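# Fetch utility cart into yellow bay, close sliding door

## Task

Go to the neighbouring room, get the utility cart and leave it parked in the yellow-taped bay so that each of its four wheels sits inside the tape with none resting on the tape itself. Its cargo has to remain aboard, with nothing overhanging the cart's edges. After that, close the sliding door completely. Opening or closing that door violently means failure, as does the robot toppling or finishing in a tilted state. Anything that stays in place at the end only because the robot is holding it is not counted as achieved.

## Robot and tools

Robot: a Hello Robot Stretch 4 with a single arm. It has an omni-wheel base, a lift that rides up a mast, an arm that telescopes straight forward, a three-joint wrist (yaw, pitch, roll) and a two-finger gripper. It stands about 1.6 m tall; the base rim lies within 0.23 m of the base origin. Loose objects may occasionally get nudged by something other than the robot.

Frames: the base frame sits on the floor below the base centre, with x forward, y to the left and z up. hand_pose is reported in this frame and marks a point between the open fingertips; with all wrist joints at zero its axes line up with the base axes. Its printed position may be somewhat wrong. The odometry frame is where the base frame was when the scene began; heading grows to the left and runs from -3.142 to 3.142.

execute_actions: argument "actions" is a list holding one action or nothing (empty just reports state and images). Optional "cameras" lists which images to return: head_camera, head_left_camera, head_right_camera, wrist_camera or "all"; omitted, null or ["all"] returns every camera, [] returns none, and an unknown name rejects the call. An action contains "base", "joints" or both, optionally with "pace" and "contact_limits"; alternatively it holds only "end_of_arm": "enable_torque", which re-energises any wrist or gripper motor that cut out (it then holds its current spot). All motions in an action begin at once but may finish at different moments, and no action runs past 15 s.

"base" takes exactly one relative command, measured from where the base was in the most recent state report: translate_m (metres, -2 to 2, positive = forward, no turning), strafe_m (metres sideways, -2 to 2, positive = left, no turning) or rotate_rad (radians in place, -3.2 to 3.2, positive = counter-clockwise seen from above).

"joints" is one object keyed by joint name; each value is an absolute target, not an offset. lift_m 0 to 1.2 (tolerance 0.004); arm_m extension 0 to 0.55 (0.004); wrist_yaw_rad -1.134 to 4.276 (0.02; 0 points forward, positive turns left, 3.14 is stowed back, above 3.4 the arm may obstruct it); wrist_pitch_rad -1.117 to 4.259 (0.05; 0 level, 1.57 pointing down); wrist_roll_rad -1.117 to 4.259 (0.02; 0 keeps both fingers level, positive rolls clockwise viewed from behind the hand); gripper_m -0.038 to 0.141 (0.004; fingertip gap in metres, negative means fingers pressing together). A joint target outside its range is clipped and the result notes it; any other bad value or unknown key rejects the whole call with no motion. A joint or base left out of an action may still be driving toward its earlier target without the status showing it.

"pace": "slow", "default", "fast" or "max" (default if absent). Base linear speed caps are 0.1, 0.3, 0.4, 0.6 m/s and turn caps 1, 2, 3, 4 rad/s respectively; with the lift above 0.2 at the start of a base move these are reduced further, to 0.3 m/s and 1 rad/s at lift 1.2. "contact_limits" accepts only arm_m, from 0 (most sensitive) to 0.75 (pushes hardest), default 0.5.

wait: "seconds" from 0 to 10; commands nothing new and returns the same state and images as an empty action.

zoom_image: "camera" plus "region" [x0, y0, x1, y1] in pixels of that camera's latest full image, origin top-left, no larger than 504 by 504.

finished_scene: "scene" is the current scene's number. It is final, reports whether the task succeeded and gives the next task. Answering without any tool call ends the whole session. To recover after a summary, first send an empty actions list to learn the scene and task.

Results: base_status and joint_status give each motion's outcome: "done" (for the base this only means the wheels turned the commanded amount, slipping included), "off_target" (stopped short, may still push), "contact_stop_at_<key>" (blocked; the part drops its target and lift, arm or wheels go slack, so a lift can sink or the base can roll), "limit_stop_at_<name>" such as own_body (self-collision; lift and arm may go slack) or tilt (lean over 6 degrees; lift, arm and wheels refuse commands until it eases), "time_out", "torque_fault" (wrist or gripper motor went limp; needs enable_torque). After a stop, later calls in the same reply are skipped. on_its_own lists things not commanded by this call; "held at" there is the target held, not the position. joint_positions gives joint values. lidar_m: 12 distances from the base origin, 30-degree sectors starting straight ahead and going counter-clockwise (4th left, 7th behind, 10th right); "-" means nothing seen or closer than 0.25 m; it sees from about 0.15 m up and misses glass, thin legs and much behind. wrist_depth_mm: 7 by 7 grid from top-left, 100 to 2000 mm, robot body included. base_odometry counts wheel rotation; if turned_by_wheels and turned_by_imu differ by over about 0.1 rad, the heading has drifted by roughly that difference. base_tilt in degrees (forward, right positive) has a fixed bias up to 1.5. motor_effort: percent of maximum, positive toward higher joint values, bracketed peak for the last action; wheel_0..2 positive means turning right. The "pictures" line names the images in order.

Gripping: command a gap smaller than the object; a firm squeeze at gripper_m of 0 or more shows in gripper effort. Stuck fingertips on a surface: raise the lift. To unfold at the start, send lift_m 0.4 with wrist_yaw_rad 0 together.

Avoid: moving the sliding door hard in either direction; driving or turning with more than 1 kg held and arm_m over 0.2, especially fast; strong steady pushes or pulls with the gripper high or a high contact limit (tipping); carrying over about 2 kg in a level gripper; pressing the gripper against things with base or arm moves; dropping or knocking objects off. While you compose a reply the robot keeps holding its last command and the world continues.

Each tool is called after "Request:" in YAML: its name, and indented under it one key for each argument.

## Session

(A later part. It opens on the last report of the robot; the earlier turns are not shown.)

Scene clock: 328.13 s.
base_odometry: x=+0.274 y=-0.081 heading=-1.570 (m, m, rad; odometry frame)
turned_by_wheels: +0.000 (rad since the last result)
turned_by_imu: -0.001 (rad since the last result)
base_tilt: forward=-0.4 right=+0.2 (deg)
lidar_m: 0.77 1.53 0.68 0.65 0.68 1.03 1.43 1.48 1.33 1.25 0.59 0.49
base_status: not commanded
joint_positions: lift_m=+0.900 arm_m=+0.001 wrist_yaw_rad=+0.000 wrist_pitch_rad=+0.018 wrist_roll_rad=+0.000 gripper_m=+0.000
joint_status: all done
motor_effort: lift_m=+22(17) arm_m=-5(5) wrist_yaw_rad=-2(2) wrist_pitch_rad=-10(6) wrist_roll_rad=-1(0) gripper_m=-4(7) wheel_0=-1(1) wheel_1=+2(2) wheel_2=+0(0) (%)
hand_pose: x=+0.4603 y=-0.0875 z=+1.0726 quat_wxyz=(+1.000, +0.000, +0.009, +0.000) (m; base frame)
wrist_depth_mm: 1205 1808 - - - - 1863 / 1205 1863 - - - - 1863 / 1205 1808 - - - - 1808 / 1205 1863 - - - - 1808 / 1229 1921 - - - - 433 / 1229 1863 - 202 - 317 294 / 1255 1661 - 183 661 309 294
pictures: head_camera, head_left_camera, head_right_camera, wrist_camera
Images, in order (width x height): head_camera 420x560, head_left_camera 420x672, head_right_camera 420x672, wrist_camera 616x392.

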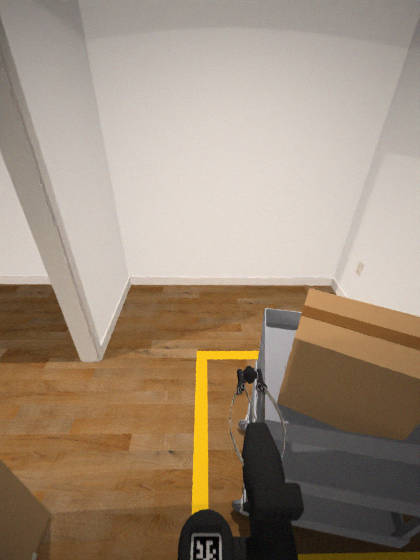

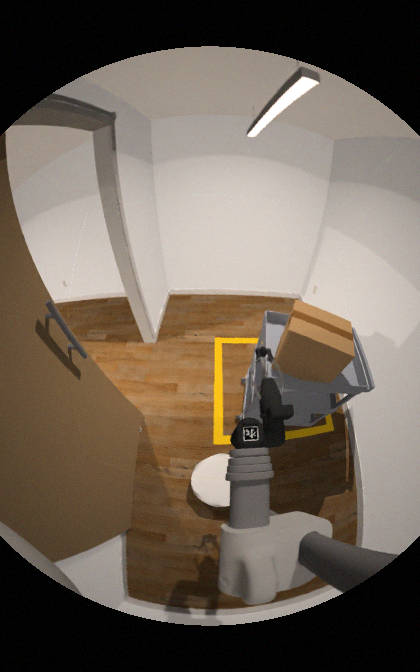

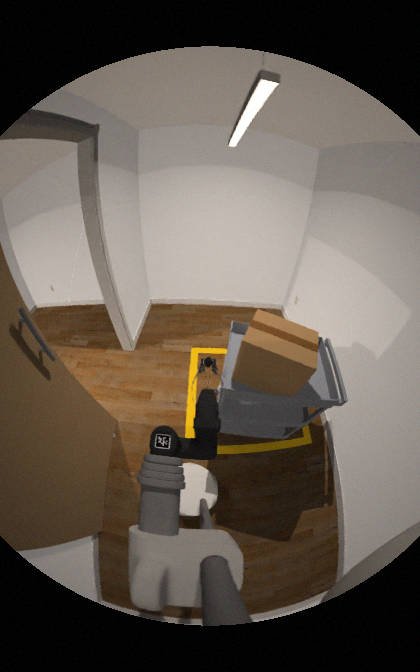

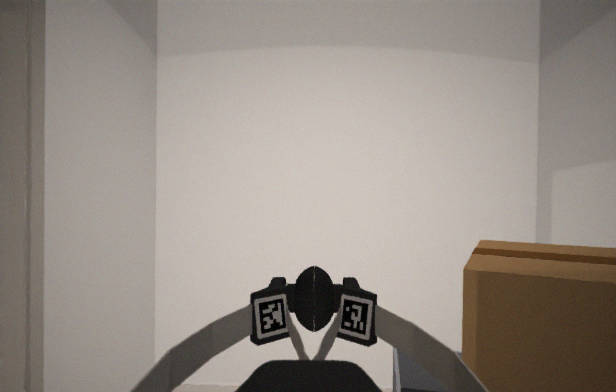

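Request:
execute_actions:
  actions:
    - {"base":{"translate_m":-0.15},"joints":{"lift_m":0.66}}
  cameras: []

Request:
execute_actions:
  actions:
    - {"base":{"strafe_m":-0.45}}

Scene clock: 336.73 s.
base_odometry: x=+0.274 y=+0.069 heading=-1.570 (m, m, rad; odometry frame)
turned_by_wheels: +0.000 (rad since the last result)
turned_by_imu: -0.001 (rad since the last result)
base_tilt: forward=-0.4 right=+0.3 (deg)
lidar_m: 0.63 1.65 0.69 0.66 0.69 1.03 1.28 1.35 1.31 1.27 0.78 0.64
base_status: done
joint_positions: lift_m=+0.660 arm_m=+0.001 wrist_yaw_rad=+0.000 wrist_pitch_rad=+0.018 wrist_roll_rad=+0.000 gripper_m=+0.000
joint_status: all done
motor_effort: lift_m=+13(22) arm_m=-5(6) wrist_yaw_rad=-2(2) wrist_pitch_rad=-6(6) wrist_roll_rad=-1(1) gripper_m=-5(6) wheel_0=+0(6) wheel_1=-1(6) wheel_2=-1(10) (%)
hand_pose: x=+0.4603 y=-0.0874 z=+0.8333 quat_wxyz=(+1.000, +0.000, +0.009, +0.000) (m; base frame)
wrist_depth_mm: 1308 1863 - - - - 1618 / 1336 1863 - - - 445 407 / 1336 1863 - - - 445 410 / 1366 1863 - - - 442 407 / 1308 1863 - - 384 368 357 / 1336 1863 - 202 379 370 359 / 1336 1618 1808 183 392 - 1661
pictures: none
No camera images: the call's "cameras" was empty. Leave "cameras" out to get every camera's image.

Scene clock: 339.57 s.
base_odometry: x=-0.176 y=+0.069 heading=-1.570 (m, m, rad; odometry frame)
turned_by_wheels: +0.000 (rad since the last result)
turned_by_imu: +0.001 (rad since the last result)
base_tilt: forward=-0.4 right=+0.3 (deg)
lidar_m: 0.54 0.60 1.15 1.10 1.15 1.34 1.27 1.20 0.86 0.81 0.86 0.54
base_status: done
joint_positions: lift_m=+0.660 arm_m=+0.001 wrist_yaw_rad=+0.000 wrist_pitch_rad=+0.018 wrist_roll_rad=+0.000 gripper_m=+0.000
joint_status: not commanded
motor_effort: lift_m=+14(14) arm_m=-5(5) wrist_yaw_rad=-2(2) wrist_pitch_rad=-7(8) wrist_roll_rad=-2(0) gripper_m=-7(8) wheel_0=+0(8) wheel_1=+0(6) wheel_2=-1(1) (%)
hand_pose: x=+0.4603 y=-0.0874 z=+0.8333 quat_wxyz=(+1.000, +0.000, +0.009, +0.000) (m; base frame)
wrist_depth_mm: 1808 436 364 433 - 1756 1182 / 1708 418 362 410 - 1756 1160 / 1661 421 364 410 - 1756 1182 / 500 421 364 413 - 1618 1160 / 370 353 338 324 312 298 287 / 377 357 334 201 304 297 287 / 1863 1921 820 183 750 297 290
pictures: head_camera, head_left_camera, head_right_camera, wrist_camera
Images, in order (width x height): head_camera 420x560, head_left_camera 420x672, head_right_camera 420x672, wrist_camera 616x392.

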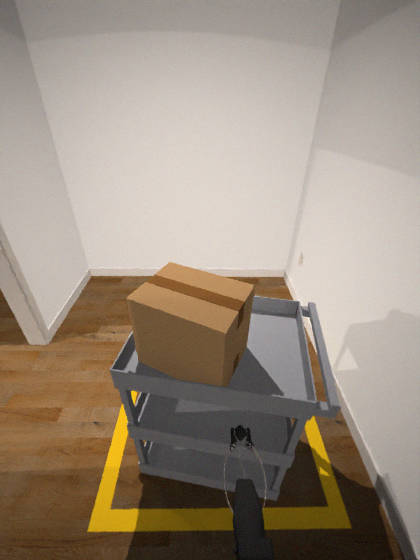

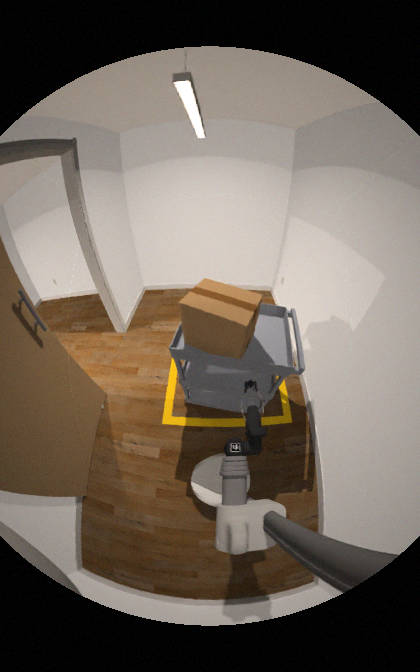

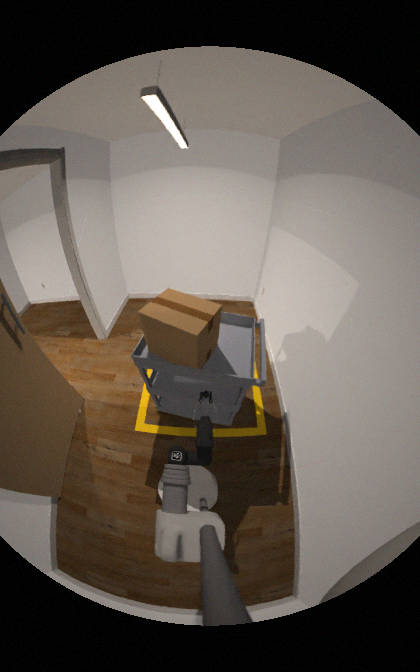

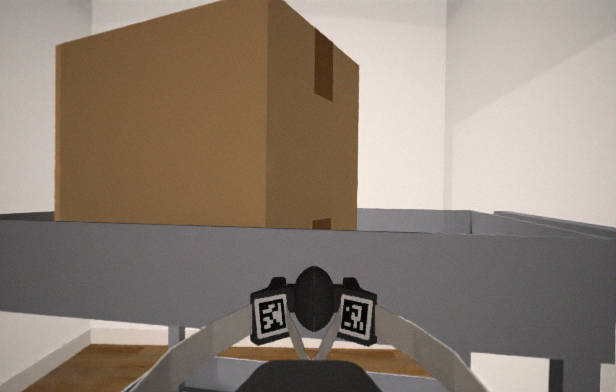

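Request:
execute_actions:
  actions:
    - {"joints":{"arm_m":0.13},"pace":"slow"}
  cameras: []

Request:
execute_actions:
  actions:
    - {"joints":{"arm_m":0.0}}
  cameras: ["head_camera","head_left_camera"]

Scene clock: 350.87 s.
base_odometry: x=-0.176 y=+0.069 heading=-1.571 (m, m, rad; odometry frame)
turned_by_wheels: +0.000 (rad since the last result)
turned_by_imu: -0.002 (rad since the last result)
base_tilt: forward=-0.4 right=+0.2 (deg)
lidar_m: 0.59 0.65 1.17 1.11 1.16 1.35 1.28 1.21 0.86 0.82 0.85 0.59
base_status: not commanded
joint_positions: lift_m=+0.660 arm_m=+0.129 wrist_yaw_rad=-0.005 wrist_pitch_rad=+0.017 wrist_roll_rad=+0.000 gripper_m=+0.000
joint_status: all done
motor_effort: lift_m=+14(14) arm_m=+8(12) wrist_yaw_rad=+12(17) wrist_pitch_rad=-5(9) wrist_roll_rad=-1(0) gripper_m=-5(3) wheel_0=+2(2) wheel_1=+0(0) wheel_2=-5(7) (%)
hand_pose: x=+0.5875 y=-0.0888 z=+0.8335 quat_wxyz=(+1.000, +0.000, +0.009, -0.002) (m; base frame)
wrist_depth_mm: 345 297 262 324 - 1708 1160 / 343 297 263 327 - 1708 1160 / 345 297 263 327 - 1756 1160 / 345 298 263 330 - 1576 1118 / 265 255 244 237 229 222 215 / 264 254 242 200 199 220 213 / 270 254 242 157 226 217 213
pictures: none
No camera images: the call's "cameras" was empty. Leave "cameras" out to get every camera's image.

Scene clock: 352.30 s.
base_odometry: x=-0.176 y=+0.069 heading=-1.570 (m, m, rad; odometry frame)
turned_by_wheels: +0.000 (rad since the last result)
turned_by_imu: +0.000 (rad since the last result)
base_tilt: forward=-0.4 right=+0.2 (deg)
lidar_m: 0.58 0.64 1.15 1.10 1.15 1.35 1.29 1.20 0.86 0.81 0.86 0.60
base_status: not commanded
joint_positions: lift_m=+0.660 arm_m=+0.001 wrist_yaw_rad=+0.000 wrist_pitch_rad=+0.018 wrist_roll_rad=+0.000 gripper_m=+0.000
joint_status: all done
motor_effort: lift_m=+13(14) arm_m=-6(6) wrist_yaw_rad=-2(12) wrist_pitch_rad=-5(6) wrist_roll_rad=-1(0) gripper_m=-3(4) wheel_0=+2(2) wheel_1=+0(0) wheel_2=-3(5) (%)
hand_pose: x=+0.4603 y=-0.0875 z=+0.8334 quat_wxyz=(+1.000, +0.000, +0.009, +0.000) (m; base frame)
wrist_depth_mm: 1921 - 421 - - 1756 1182 / 1808 466 407 439 - 1756 1160 / 1808 466 407 439 - 1756 1182 / 1756 466 407 442 - 1618 1160 / 410 394 377 362 349 340 329 / 1756 397 377 202 345 340 329 / 1808 - 854 183 798 1397 683
pictures: head_camera, head_left_camera
Images, in order (width x height): head_camera 420x560, head_left_camera 420x672.

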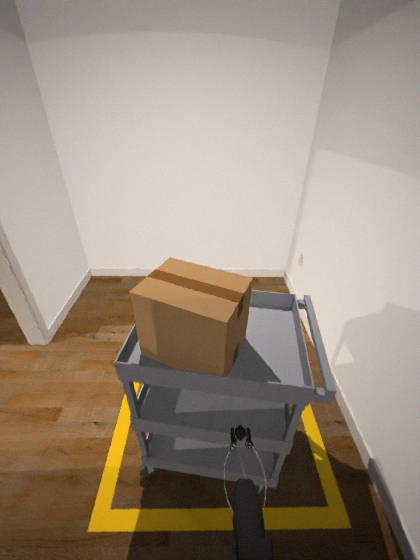

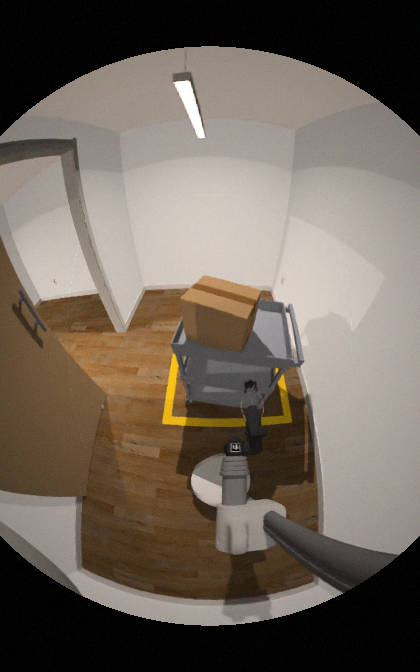

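Request:
execute_actions:
  actions:
    - {"base":{"strafe_m":0.73},"joints":{"lift_m":0.97,"wrist_yaw_rad":1.57,"gripper_m":0.05}}
  cameras: []

Request:
execute_actions:
  actions:
    - {"base":{"rotate_rad":1.575},"pace":"slow"}
  cameras: []

Request:
execute_actions:
  actions:
    - {"base":{"strafe_m":-1.0}}

Scene clock: 379.07 s.
base_odometry: x=+0.554 y=+0.070 heading=-1.571 (m, m, rad; odometry frame)
turned_by_wheels: +0.000 (rad since the last result)
turned_by_imu: -0.005 (rad since the last result)
base_tilt: forward=-0.4 right=+0.1 (deg)
lidar_m: 1.84 0.55 0.40 0.37 0.40 0.55 1.28 1.35 1.63 1.55 0.88 0.77
base_status: done
joint_positions: lift_m=+0.970 arm_m=+0.001 wrist_yaw_rad=+1.570 wrist_pitch_rad=+0.018 wrist_roll_rad=+0.000 gripper_m=+0.050
joint_status: all done
motor_effort: lift_m=+22(23) arm_m=-5(5) wrist_yaw_rad=-2(2) wrist_pitch_rad=-6(6) wrist_roll_rad=-1(1) gripper_m=-2(2) wheel_0=+0(8) wheel_1=-1(9) wheel_2=+0(2) (%)
hand_pose: x=+0.2595 y=+0.2884 z=+1.1427 quat_wxyz=(+0.707, -0.006, +0.006, +0.707) (m; base frame)
wrist_depth_mm: 342 342 342 342 340 340 338 / 343 343 343 340 342 338 340 / 343 342 343 342 340 340 340 / 343 343 343 343 342 342 340 / 343 343 343 342 342 342 342 / 345 343 196 343 196 342 342 / 345 345 343 144 342 342 343
pictures: none
No camera images: the call's "cameras" was empty. Leave "cameras" out to get every camera's image.

Scene clock: 381.93 s.
base_odometry: x=+0.554 y=+0.070 heading=+0.004 (m, m, rad; odometry frame)
turned_by_wheels: +1.574 (rad since the last result)
turned_by_imu: +1.514 (rad since the last result)
base_tilt: forward=-0.3 right=+0.1 (deg)
lidar_m: 0.37 0.39 0.52 1.30 1.31 1.65 1.53 0.90 0.75 2.42 0.63 0.43
base_status: done
joint_positions: lift_m=+0.970 arm_m=+0.001 wrist_yaw_rad=+1.570 wrist_pitch_rad=+0.018 wrist_roll_rad=+0.000 gripper_m=+0.050
joint_status: not commanded
motor_effort: lift_m=+22(22) arm_m=-3(5) wrist_yaw_rad=-3(62) wrist_pitch_rad=-4(7) wrist_roll_rad=+0(1) gripper_m=-6(7) wheel_0=-2(20) wheel_1=-4(11) wheel_2=-3(18) (%)
hand_pose: x=+0.2591 y=+0.2884 z=+1.1428 quat_wxyz=(+0.707, -0.006, +0.006, +0.707) (m; base frame)
wrist_depth_mm: 1255 1255 1308 1308 715 282 209 / 1255 1255 1308 1308 707 281 209 / 1255 1255 1308 1336 707 281 208 / 1281 1281 1308 1308 707 279 208 / 1281 1308 1308 1308 699 279 208 / 1255 1281 197 1308 196 278 207 / 1281 1281 1308 144 621 235 207
pictures: none
No camera images: the call's "cameras" was empty. Leave "cameras" out to get every camera's image.

Scene clock: 386.60 s.
base_odometry: x=+0.558 y=-0.930 heading=+0.004 (m, m, rad; odometry frame)
turned_by_wheels: +0.000 (rad since the last result)
turned_by_imu: +0.002 (rad since the last result)
base_tilt: forward=-0.4 right=+0.1 (deg)
lidar_m: 3.23 0.58 0.56 1.45 2.26 0.39 0.39 1.50 1.52 1.42 0.83 0.71
base_status: done
joint_positions: lift_m=+0.970 arm_m=+0.001 wrist_yaw_rad=+1.570 wrist_pitch_rad=+0.018 wrist_roll_rad=+0.000 gripper_m=+0.050
joint_status: not commanded
motor_effort: lift_m=+22(22) arm_m=-3(3) wrist_yaw_rad=-2(3) wrist_pitch_rad=-7(7) wrist_roll_rad=+0(0) gripper_m=-2(2) wheel_0=+0(8) wheel_1=+0(7) wheel_2=+0(2) (%)
hand_pose: x=+0.2592 y=+0.2884 z=+1.1428 quat_wxyz=(+0.707, -0.006, +0.006, +0.707) (m; base frame)
wrist_depth_mm: - - - - 798 445 324 / - - - - 798 415 324 / - - - - 798 377 329 / - - - - 798 389 329 / - - - - 788 389 329 / - - 197 - 196 377 329 / - - - 144 707 368 330
pictures: head_camera, head_left_camera, head_right_camera, wrist_camera
Images, in order (width x height): head_camera 420x560, head_left_camera 420x672, head_right_camera 420x672, wrist_camera 616x392.

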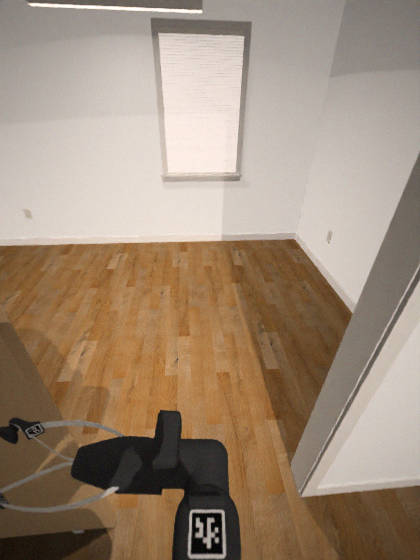

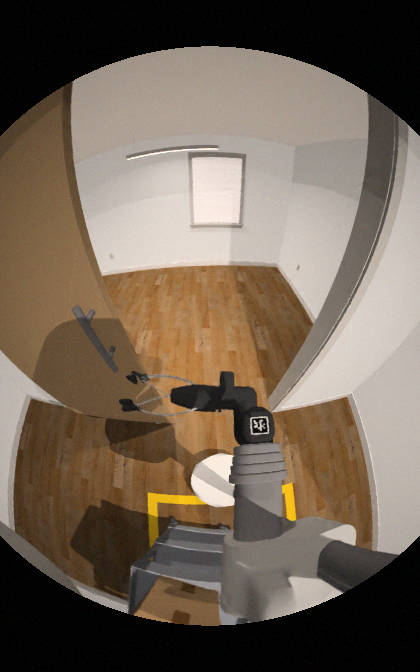

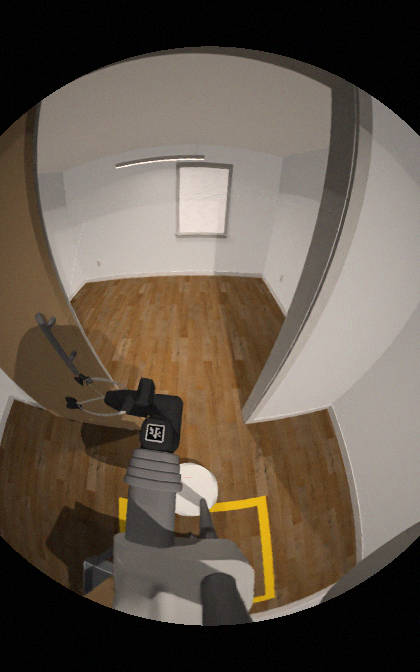

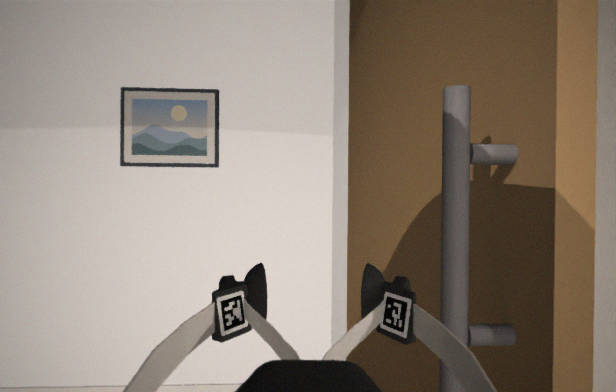

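Request:
execute_actions:
  actions:
    - {"base":{"rotate_rad":0.06},"joints":{"arm_m":0.12},"pace":"slow"}
  cameras: ["wrist_camera"]

Scene clock: 393.77 s.
base_odometry: x=+0.558 y=-0.930 heading=+0.063 (m, m, rad; odometry frame)
turned_by_wheels: +0.060 (rad since the last result)
turned_by_imu: +0.058 (rad since the last result)
base_tilt: forward=-0.5 right=+0.2 (deg)
lidar_m: 3.23 0.59 0.56 1.98 0.50 0.40 0.39 1.51 1.49 1.41 0.77 0.72
base_status: done
joint_positions: lift_m=+0.970 arm_m=+0.119 wrist_yaw_rad=+1.570 wrist_pitch_rad=+0.018 wrist_roll_rad=+0.000 gripper_m=+0.050
joint_status: all done
motor_effort: lift_m=+22(22) arm_m=+6(6) wrist_yaw_rad=-2(2) wrist_pitch_rad=-6(6) wrist_roll_rad=+0(0) gripper_m=-2(4) wheel_0=-1(3) wheel_1=-1(5) wheel_2=-3(4) (%)
hand_pose: x=+0.3775 y=+0.2884 z=+1.1428 quat_wxyz=(+0.707, -0.006, +0.006, +0.707) (m; base frame)
wrist_depth_mm: - - - - 492 296 427 / - - - - 424 296 427 / - - - - 349 297 427 / - - - - 375 297 427 / - - - - 373 304 427 / - - 197 - 196 304 427 / - - - 144 349 298 430
pictures: wrist_camera
Images, in order (width x height): wrist_camera 616x392.

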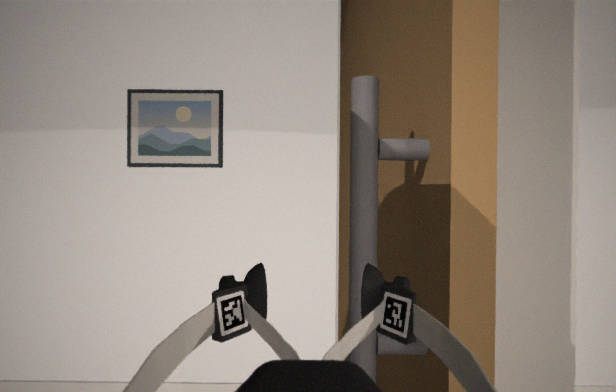

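Request:
execute_actions:
  actions:
    - {"joints":{"arm_m":0.17,"gripper_m":0.045}}
  cameras: []

Request:
execute_actions:
  actions:
    - {"base":{"strafe_m":0.12},"pace":"slow"}
  cameras: ["wrist_camera"]

Scene clock: 402.33 s.
base_odometry: x=+0.558 y=-0.930 heading=+0.063 (m, m, rad; odometry frame)
turned_by_wheels: +0.000 (rad since the last result)
turned_by_imu: -0.001 (rad since the last result)
base_tilt: forward=-0.4 right=+0.3 (deg)
lidar_m: 3.24 0.58 0.57 1.98 0.50 0.39 0.38 1.53 1.49 1.41 0.78 0.71
base_status: not commanded
joint_positions: lift_m=+0.970 arm_m=+0.169 wrist_yaw_rad=+1.570 wrist_pitch_rad=+0.018 wrist_roll_rad=+0.000 gripper_m=+0.045
joint_status: all done
motor_effort: lift_m=+22(22) arm_m=+6(5) wrist_yaw_rad=-2(2) wrist_pitch_rad=-6(9) wrist_roll_rad=-1(1) gripper_m=-2(6) wheel_0=+0(0) wheel_1=-1(2) wheel_2=-3(3) (%)
hand_pose: x=+0.4276 y=+0.2884 z=+1.1428 quat_wxyz=(+0.707, -0.006, +0.006, +0.707) (m; base frame)
wrist_depth_mm: - - - - 306 424 - / - - - - 304 421 - / - - - 931 301 424 - / - - - 609 301 424 - / - - - 603 300 424 - / - - 197 357 200 424 - / - - - 146 298 427 -
pictures: none
No camera images: the call's "cameras" was empty. Leave "cameras" out to get every camera's image.

Scene clock: 404.67 s.
base_odometry: x=+0.550 y=-0.810 heading=+0.064 (m, m, rad; odometry frame)
turned_by_wheels: +0.000 (rad since the last result)
turned_by_imu: -0.001 (rad since the last result)
base_tilt: forward=-0.5 right=+0.1 (deg)
lidar_m: 3.23 0.50 0.68 1.96 2.12 0.38 0.36 0.42 1.62 1.53 0.79 0.84
base_status: done
joint_positions: lift_m=+0.970 arm_m=+0.169 wrist_yaw_rad=+1.571 wrist_pitch_rad=+0.018 wrist_roll_rad=+0.000 gripper_m=+0.045
joint_status: not commanded
motor_effort: lift_m=+22(22) arm_m=+6(5) wrist_yaw_rad=-4(4) wrist_pitch_rad=-7(5) wrist_roll_rad=-1(1) gripper_m=-4(2) wheel_0=+0(5) wheel_1=+3(8) wheel_2=+0(2) (%)
hand_pose: x=+0.4274 y=+0.2884 z=+1.1428 quat_wxyz=(+0.707, -0.006, +0.006, +0.707) (m; base frame)
wrist_depth_mm: - - - 931 252 176 301 / - - - 603 252 177 301 / - - - 229 229 176 300 / - - - 585 249 177 301 / - - - 585 248 177 301 / - - 198 230 186 177 301 / - - - 146 215 178 303
pictures: wrist_camera
Images, in order (width x height): wrist_camera 616x392.

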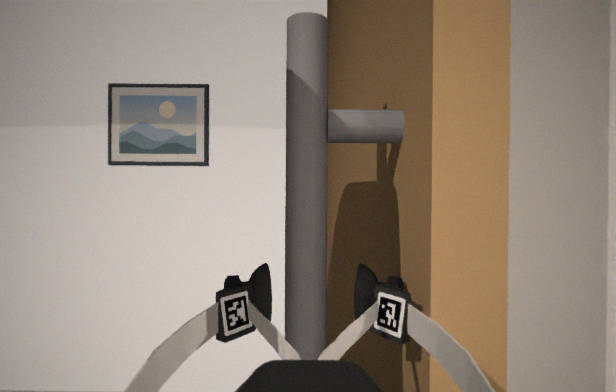

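Request:
execute_actions:
  actions:
    - {"base":{"strafe_m":0.035},"pace":"slow"}
  cameras: []

Request:
execute_actions:
  actions:
    - {"joints":{"gripper_m":-0.03}}
  cameras: []

Request:
execute_actions:
  actions:
    - {"base":{"strafe_m":-0.3},"pace":"slow"}
  cameras: ["head_left_camera","wrist_camera"]

Scene clock: 417.33 s.
base_odometry: x=+0.548 y=-0.776 heading=+0.064 (m, m, rad; odometry frame)
turned_by_wheels: +0.000 (rad since the last result)
turned_by_imu: -0.002 (rad since the last result)
base_tilt: forward=-0.4 right=+0.2 (deg)
lidar_m: 3.22 0.48 0.66 1.96 2.13 0.37 0.36 0.42 1.65 1.56 0.83 0.89
base_status: done
joint_positions: lift_m=+0.970 arm_m=+0.169 wrist_yaw_rad=+1.571 wrist_pitch_rad=+0.018 wrist_roll_rad=+0.000 gripper_m=+0.045
joint_status: not commanded
motor_effort: lift_m=+22(22) arm_m=+6(6) wrist_yaw_rad=-4(5) wrist_pitch_rad=-9(5) wrist_roll_rad=-1(1) gripper_m=-4(2) wheel_0=-1(5) wheel_1=+2(7) wheel_2=+0(1) (%)
hand_pose: x=+0.4273 y=+0.2885 z=+1.1428 quat_wxyz=(+0.707, -0.006, +0.006, +0.707) (m; base frame)
wrist_depth_mm: - - - 199 250 141 266 / - - - 198 199 141 266 / - - - 198 197 142 266 / - - - 198 247 141 266 / - - - 198 245 142 266 / - - 197 197 186 142 267 / - - - 142 213 142 267
pictures: none
No camera images: the call's "cameras" was empty. Leave "cameras" out to get every camera's image.

Scene clock: 418.80 s.
base_odometry: x=+0.548 y=-0.776 heading=+0.064 (m, m, rad; odometry frame)
turned_by_wheels: +0.000 (rad since the last result)
turned_by_imu: +0.000 (rad since the last result)
base_tilt: forward=-0.3 right=+0.2 (deg)
lidar_m: 3.24 0.47 0.65 1.96 2.12 0.37 0.37 0.40 1.65 1.57 0.82 0.88
base_status: not commanded
joint_positions: lift_m=+0.970 arm_m=+0.169 wrist_yaw_rad=+1.572 wrist_pitch_rad=+0.018 wrist_roll_rad=+0.000 gripper_m=-0.029
joint_status: all done
motor_effort: lift_m=+22(22) arm_m=+6(6) wrist_yaw_rad=-9(22) wrist_pitch_rad=-5(5) wrist_roll_rad=+0(1) gripper_m=-22(21) wheel_0=+1(9) wheel_1=+2(1) wheel_2=-1(2) (%)
hand_pose: x=+0.4269 y=+0.2886 z=+1.1427 quat_wxyz=(+0.706, -0.006, +0.006, +0.708) (m; base frame)
wrist_depth_mm: - - - 181 254 125 125 / - - - 181 195 125 125 / - - - 181 195 125 125 / - - - 181 251 125 125 / - - - 180 249 126 125 / - - 183 181 181 125 126 / - 155 - 175 216 126 126
pictures: none
No camera images: the call's "cameras" was empty. Leave "cameras" out to get every camera's image.

Scene clock: 422.93 s.
base_odometry: x=+0.567 y=-1.075 heading=+0.064 (m, m, rad; odometry frame)
turned_by_wheels: +0.000 (rad since the last result)
turned_by_imu: +0.001 (rad since the last result)
base_tilt: forward=-0.5 right=+0.1 (deg)
lidar_m: 3.24 0.46 0.67 1.99 0.52 0.41 0.41 1.51 1.33 1.27 0.78 0.63
base_status: done
joint_positions: lift_m=+0.970 arm_m=+0.169 wrist_yaw_rad=+1.570 wrist_pitch_rad=+0.018 wrist_roll_rad=+0.000 gripper_m=-0.030
joint_status: not commanded
motor_effort: lift_m=+22(22) arm_m=+5(5) wrist_yaw_rad=-2(13) wrist_pitch_rad=-4(9) wrist_roll_rad=-1(1) gripper_m=-17(30) wheel_0=+2(15) wheel_1=-3(4) wheel_2=+2(3) (%)
hand_pose: x=+0.4277 y=+0.2884 z=+1.1427 quat_wxyz=(+0.707, -0.006, +0.006, +0.707) (m; base frame)
wrist_depth_mm: - - - 177 271 133 124 / - - - 177 208 132 124 / - - - 178 206 132 124 / - - - 178 266 132 124 / - - - 179 264 131 125 / - - 184 179 182 131 125 / - - - 175 229 128 125
pictures: head_left_camera, wrist_camera
Images, in order (width x height): head_left_camera 420x672, wrist_camera 616x392.

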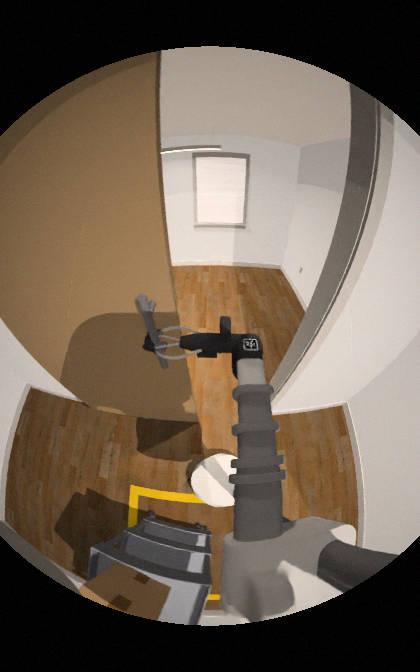

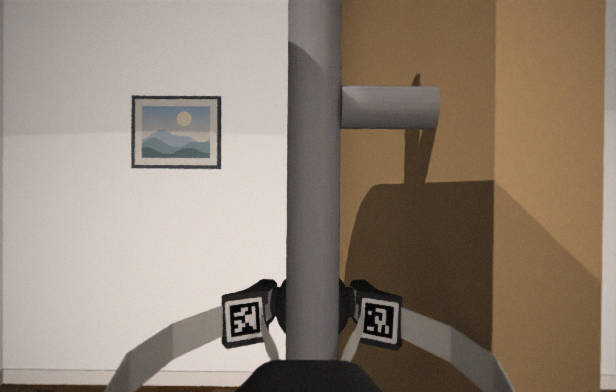

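Request:
execute_actions:
  actions:
    - {"base":{"strafe_m":-0.5},"pace":"slow"}
  cameras: ["head_left_camera","head_camera"]

Scene clock: 433.27 s.
base_odometry: x=+0.599 y=-1.574 heading=+0.063 (m, m, rad; odometry frame)
turned_by_wheels: +0.000 (rad since the last result)
turned_by_imu: +0.001 (rad since the last result)
base_tilt: forward=-0.5 right=+0.2 (deg)
lidar_m: 0.53 0.48 0.69 2.06 0.69 0.82 1.43 1.13 0.82 0.78 0.80 0.57
base_status: done
joint_positions: lift_m=+0.970 arm_m=+0.169 wrist_yaw_rad=+1.565 wrist_pitch_rad=+0.018 wrist_roll_rad=+0.000 gripper_m=-0.030
joint_status: not commanded
motor_effort: lift_m=+22(22) arm_m=+3(5) wrist_yaw_rad=+13(13) wrist_pitch_rad=-6(5) wrist_roll_rad=-1(0) gripper_m=-18(25) wheel_0=+1(13) wheel_1=-4(7) wheel_2=+2(3) (%)
hand_pose: x=+0.4295 y=+0.2879 z=+1.1427 quat_wxyz=(+0.709, -0.006, +0.006, +0.705) (m; base frame)
wrist_depth_mm: - - - 176 290 144 123 / - - - 176 224 143 123 / - - - 177 251 143 123 / - - - 178 285 142 123 / - - - 178 283 142 123 / - - - 179 182 142 124 / - - - 173 219 134 124
pictures: head_camera, head_left_camera
Images, in order (width x height): head_camera 420x560, head_left_camera 420x672.

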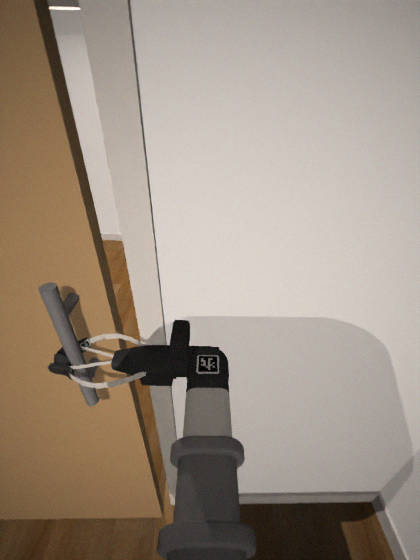

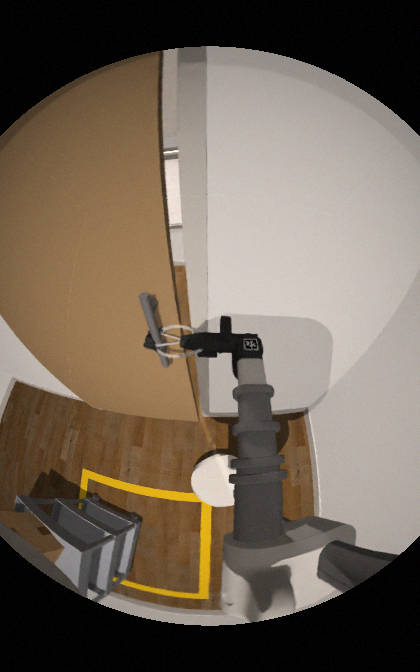

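Request:
execute_actions:
  actions:
    - {"base":{"strafe_m":-0.08},"pace":"slow"}
  cameras: ["head_camera"]

Request:
execute_actions:
  actions:
    - {"base":{"strafe_m":-0.04},"pace":"slow"}
  cameras: ["head_camera"]

Scene clock: 444.40 s.
base_odometry: x=+0.604 y=-1.653 heading=+0.064 (m, m, rad; odometry frame)
turned_by_wheels: +0.000 (rad since the last result)
turned_by_imu: -0.001 (rad since the last result)
base_tilt: forward=-0.4 right=+0.2 (deg)
lidar_m: 0.53 0.47 0.69 2.04 0.75 0.95 1.44 1.02 0.74 0.70 0.73 0.57
base_status: done
joint_positions: lift_m=+0.970 arm_m=+0.170 wrist_yaw_rad=+1.565 wrist_pitch_rad=+0.018 wrist_roll_rad=+0.000 gripper_m=-0.029
joint_status: not commanded
motor_effort: lift_m=+22(22) arm_m=+3(4) wrist_yaw_rad=+13(15) wrist_pitch_rad=-7(8) wrist_roll_rad=+0(0) gripper_m=-14(21) wheel_0=+4(11) wheel_1=-2(9) wheel_2=+1(4) (%)
hand_pose: x=+0.4296 y=+0.2879 z=+1.1426 quat_wxyz=(+0.709, -0.006, +0.007, +0.705) (m; base frame)
wrist_depth_mm: - - - 176 300 147 123 / - - - 176 229 146 123 / - - - 176 257 146 123 / - - - 176 293 145 123 / - - - 176 291 145 123 / - - - 177 186 145 123 / - - - 174 224 137 123
pictures: head_camera
Images, in order (width x height): head_camera 420x560.

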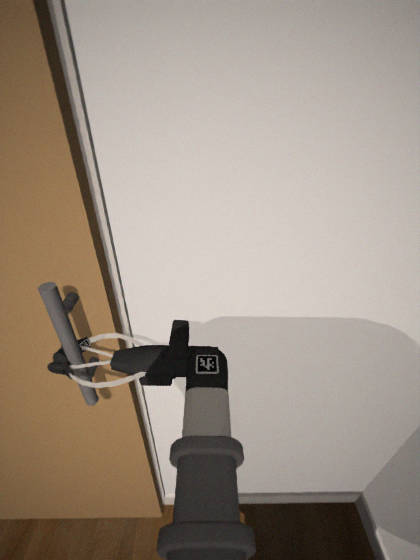

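Scene clock: 445.87 s.
base_odometry: x=+0.607 y=-1.693 heading=+0.066 (m, m, rad; odometry frame)
turned_by_wheels: +0.002 (rad since the last result)
turned_by_imu: +0.073 (rad since the last result)
base_tilt: forward=-0.4 right=+0.1 (deg)
lidar_m: 0.51 0.46 0.70 1.17 0.80 1.11 1.47 0.89 0.68 0.65 0.70 0.53
base_status: done
joint_positions: lift_m=+0.970 arm_m=+0.170 wrist_yaw_rad=+1.570 wrist_pitch_rad=+0.019 wrist_roll_rad=+0.001 gripper_m=-0.029
joint_status: not commanded
motor_effort: lift_m=+22(22) arm_m=+1(3) wrist_yaw_rad=-1(14) wrist_pitch_rad=-8(10) wrist_roll_rad=-3(3) gripper_m=-46(47) wheel_0=+22(23) wheel_1=+1(6) wheel_2=+8(8) (%)
hand_pose: x=+0.4284 y=+0.2884 z=+1.1425 quat_wxyz=(+0.707, -0.006, +0.007, +0.707) (m; base frame)
wrist_depth_mm: - - - 177 375 139 118 / - - - 177 178 139 118 / - - - 178 298 138 118 / - - - 178 368 138 118 / - - - 177 366 138 118 / - - - 177 186 138 118 / - - - 174 247 135 118
pictures: head_camera
Images, in order (width x height): head_camera 420x560.

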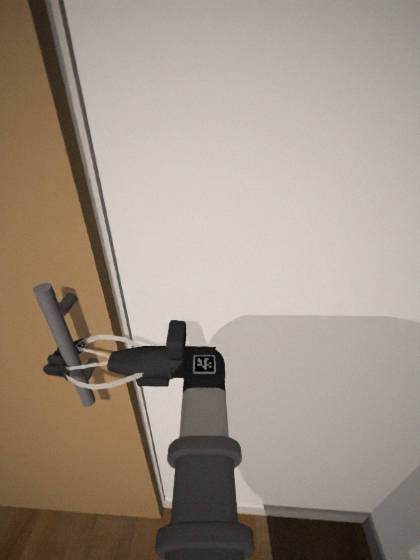

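Hit the stop. Release.

Request:
execute_actions:
  actions:
    - {"joints":{"gripper_m":0.05}}
  cameras: []

Request:
execute_actions:
  actions:
    - {"base":{"strafe_m":-0.12},"pace":"slow"}
  cameras: ["head_left_camera"]

Scene clock: 452.97 s.
base_odometry: x=+0.607 y=-1.693 heading=+0.064 (m, m, rad; odometry frame)
turned_by_wheels: -0.002 (rad since the last result)
turned_by_imu: -0.004 (rad since the last result)
base_tilt: forward=-0.4 right=+0.2 (deg)
lidar_m: 0.50 0.47 0.70 1.17 0.79 1.10 1.48 0.91 0.69 0.66 0.70 0.51
base_status: not commanded
joint_positions: lift_m=+0.970 arm_m=+0.170 wrist_yaw_rad=+1.570 wrist_pitch_rad=+0.019 wrist_roll_rad=+0.000 gripper_m=+0.050
joint_status: all done
motor_effort: lift_m=+22(22) arm_m=+2(1) wrist_yaw_rad=-1(3) wrist_pitch_rad=-10(10) wrist_roll_rad=-1(2) gripper_m=-4(51) wheel_0=+2(22) wheel_1=+1(1) wheel_2=+2(8) (%)
hand_pose: x=+0.4284 y=+0.2883 z=+1.1425 quat_wxyz=(+0.707, -0.006, +0.007, +0.707) (m; base frame)
wrist_depth_mm: - - - 190 329 128 126 / - - - 189 225 128 127 / - - - 189 224 128 127 / - - - 189 322 129 127 / - - - 189 319 129 127 / - - 197 189 191 129 127 / - - - 144 258 128 127
pictures: none
No camera images: the call's "cameras" was empty. Leave "cameras" out to get every camera's image.

Scene clock: 455.30 s.
base_odometry: x=+0.615 y=-1.813 heading=+0.064 (m, m, rad; odometry frame)
turned_by_wheels: +0.000 (rad since the last result)
turned_by_imu: +0.000 (rad since the last result)
base_tilt: forward=-0.4 right=+0.3 (deg)
lidar_m: 0.50 0.53 0.68 1.24 0.90 1.34 1.48 0.74 0.55 0.54 0.59 0.52
base_status: done
joint_positions: lift_m=+0.970 arm_m=+0.170 wrist_yaw_rad=+1.570 wrist_pitch_rad=+0.019 wrist_roll_rad=+0.000 gripper_m=+0.050
joint_status: not commanded
motor_effort: lift_m=+22(22) arm_m=+1(1) wrist_yaw_rad=-2(1) wrist_pitch_rad=-9(8) wrist_roll_rad=-1(2) gripper_m=-6(4) wheel_0=+3(7) wheel_1=-2(7) wheel_2=-1(1) (%)
hand_pose: x=+0.4284 y=+0.2884 z=+1.1425 quat_wxyz=(+0.707, -0.006, +0.007, +0.707) (m; base frame)
wrist_depth_mm: - - - - 285 234 185 / - - - - 283 233 185 / - - - - 281 233 184 / - - - - 279 234 184 / - - - - 276 234 183 / 1160 - 197 - 196 235 183 / - - - 144 249 208 182
pictures: head_left_camera
Images, in order (width x height): head_left_camera 420x672.

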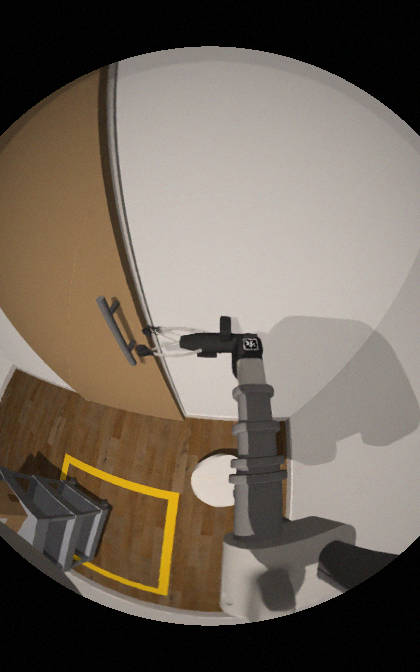

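Request:
execute_actions:
  actions:
    - {"base":{"rotate_rad":2.2},"joints":{"arm_m":0.0,"wrist_yaw_rad":3.0},"pace":"slow"}

Scene clock: 464.37 s.
base_odometry: x=+0.615 y=-1.813 heading=+2.264 (m, m, rad; odometry frame)
turned_by_wheels: +2.200 (rad since the last result)
turned_by_imu: +2.212 (rad since the last result)
base_tilt: forward=-0.4 right=+0.2 (deg)
lidar_m: 0.91 1.49 1.35 0.68 0.54 0.53 0.60 0.52 0.51 0.55 0.79 1.03
base_status: done
joint_positions: lift_m=+0.970 arm_m=+0.001 wrist_yaw_rad=+3.000 wrist_pitch_rad=+0.018 wrist_roll_rad=+0.000 gripper_m=+0.050
joint_status: all done
motor_effort: lift_m=+22(22) arm_m=-6(6) wrist_yaw_rad=-2(6) wrist_pitch_rad=-9(7) wrist_roll_rad=-1(1) gripper_m=-3(6) wheel_0=-2(5) wheel_1=-1(4) wheel_2=-1(5) (%)
hand_pose: x=-0.1013 y=+0.1273 z=+1.1426 quat_wxyz=(+0.071, -0.009, +0.001, +0.997) (m; base frame)
wrist_depth_mm: 143 224 831 707 621 554 500 / 114 147 831 715 627 549 500 / 119 147 798 707 627 554 504 / 143 187 809 715 621 554 504 / 621 759 831 715 627 554 504 / 621 759 197 715 196 554 504 / 621 707 809 144 615 530 500
pictures: head_camera, head_left_camera, head_right_camera, wrist_camera
Images, in order (width x height): head_camera 420x560, head_left_camera 420x672, head_right_camera 420x672, wrist_camera 616x392.

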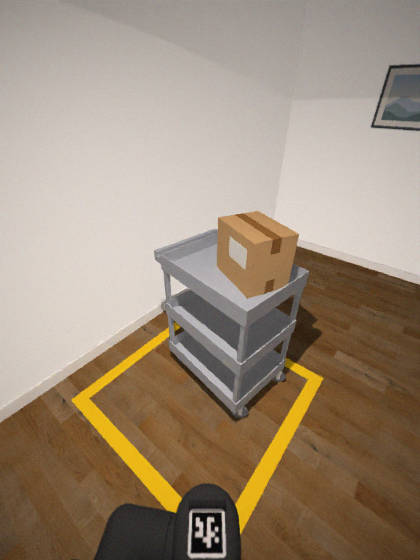

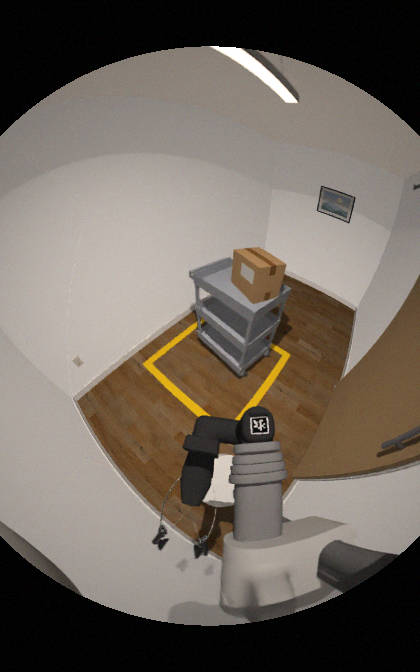

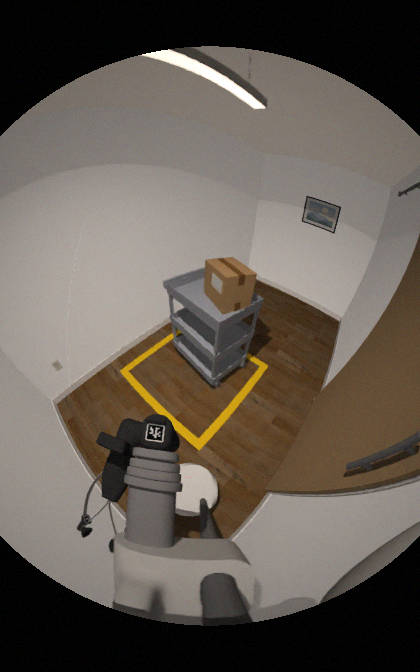

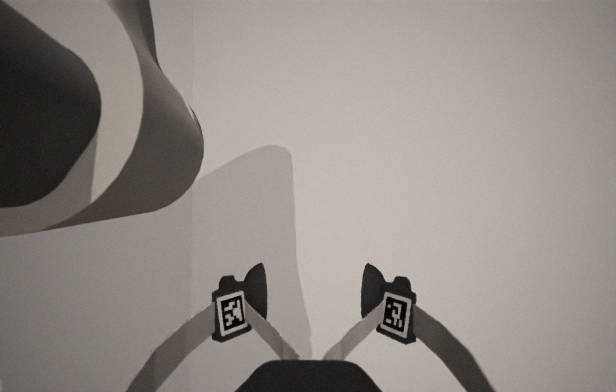

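Request:
zoom_image:
  camera: "head_camera"
  region: [120,260,340,430]

Region (120, 260, 340, 430) of head_camera's 420x560 image, scaled by 2.291, with more detail than that image has; it fills the top 389 rows of this view, and the rest is white.

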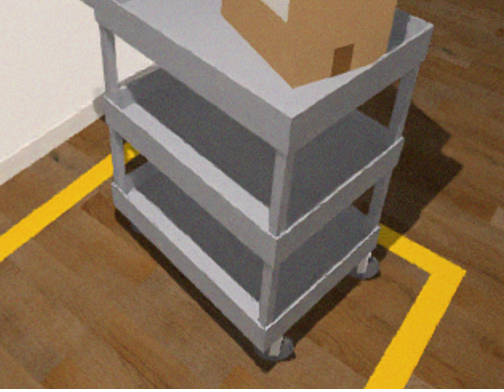

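Request:
finished_scene:
  scene: 2

The scene is finished: the task was done.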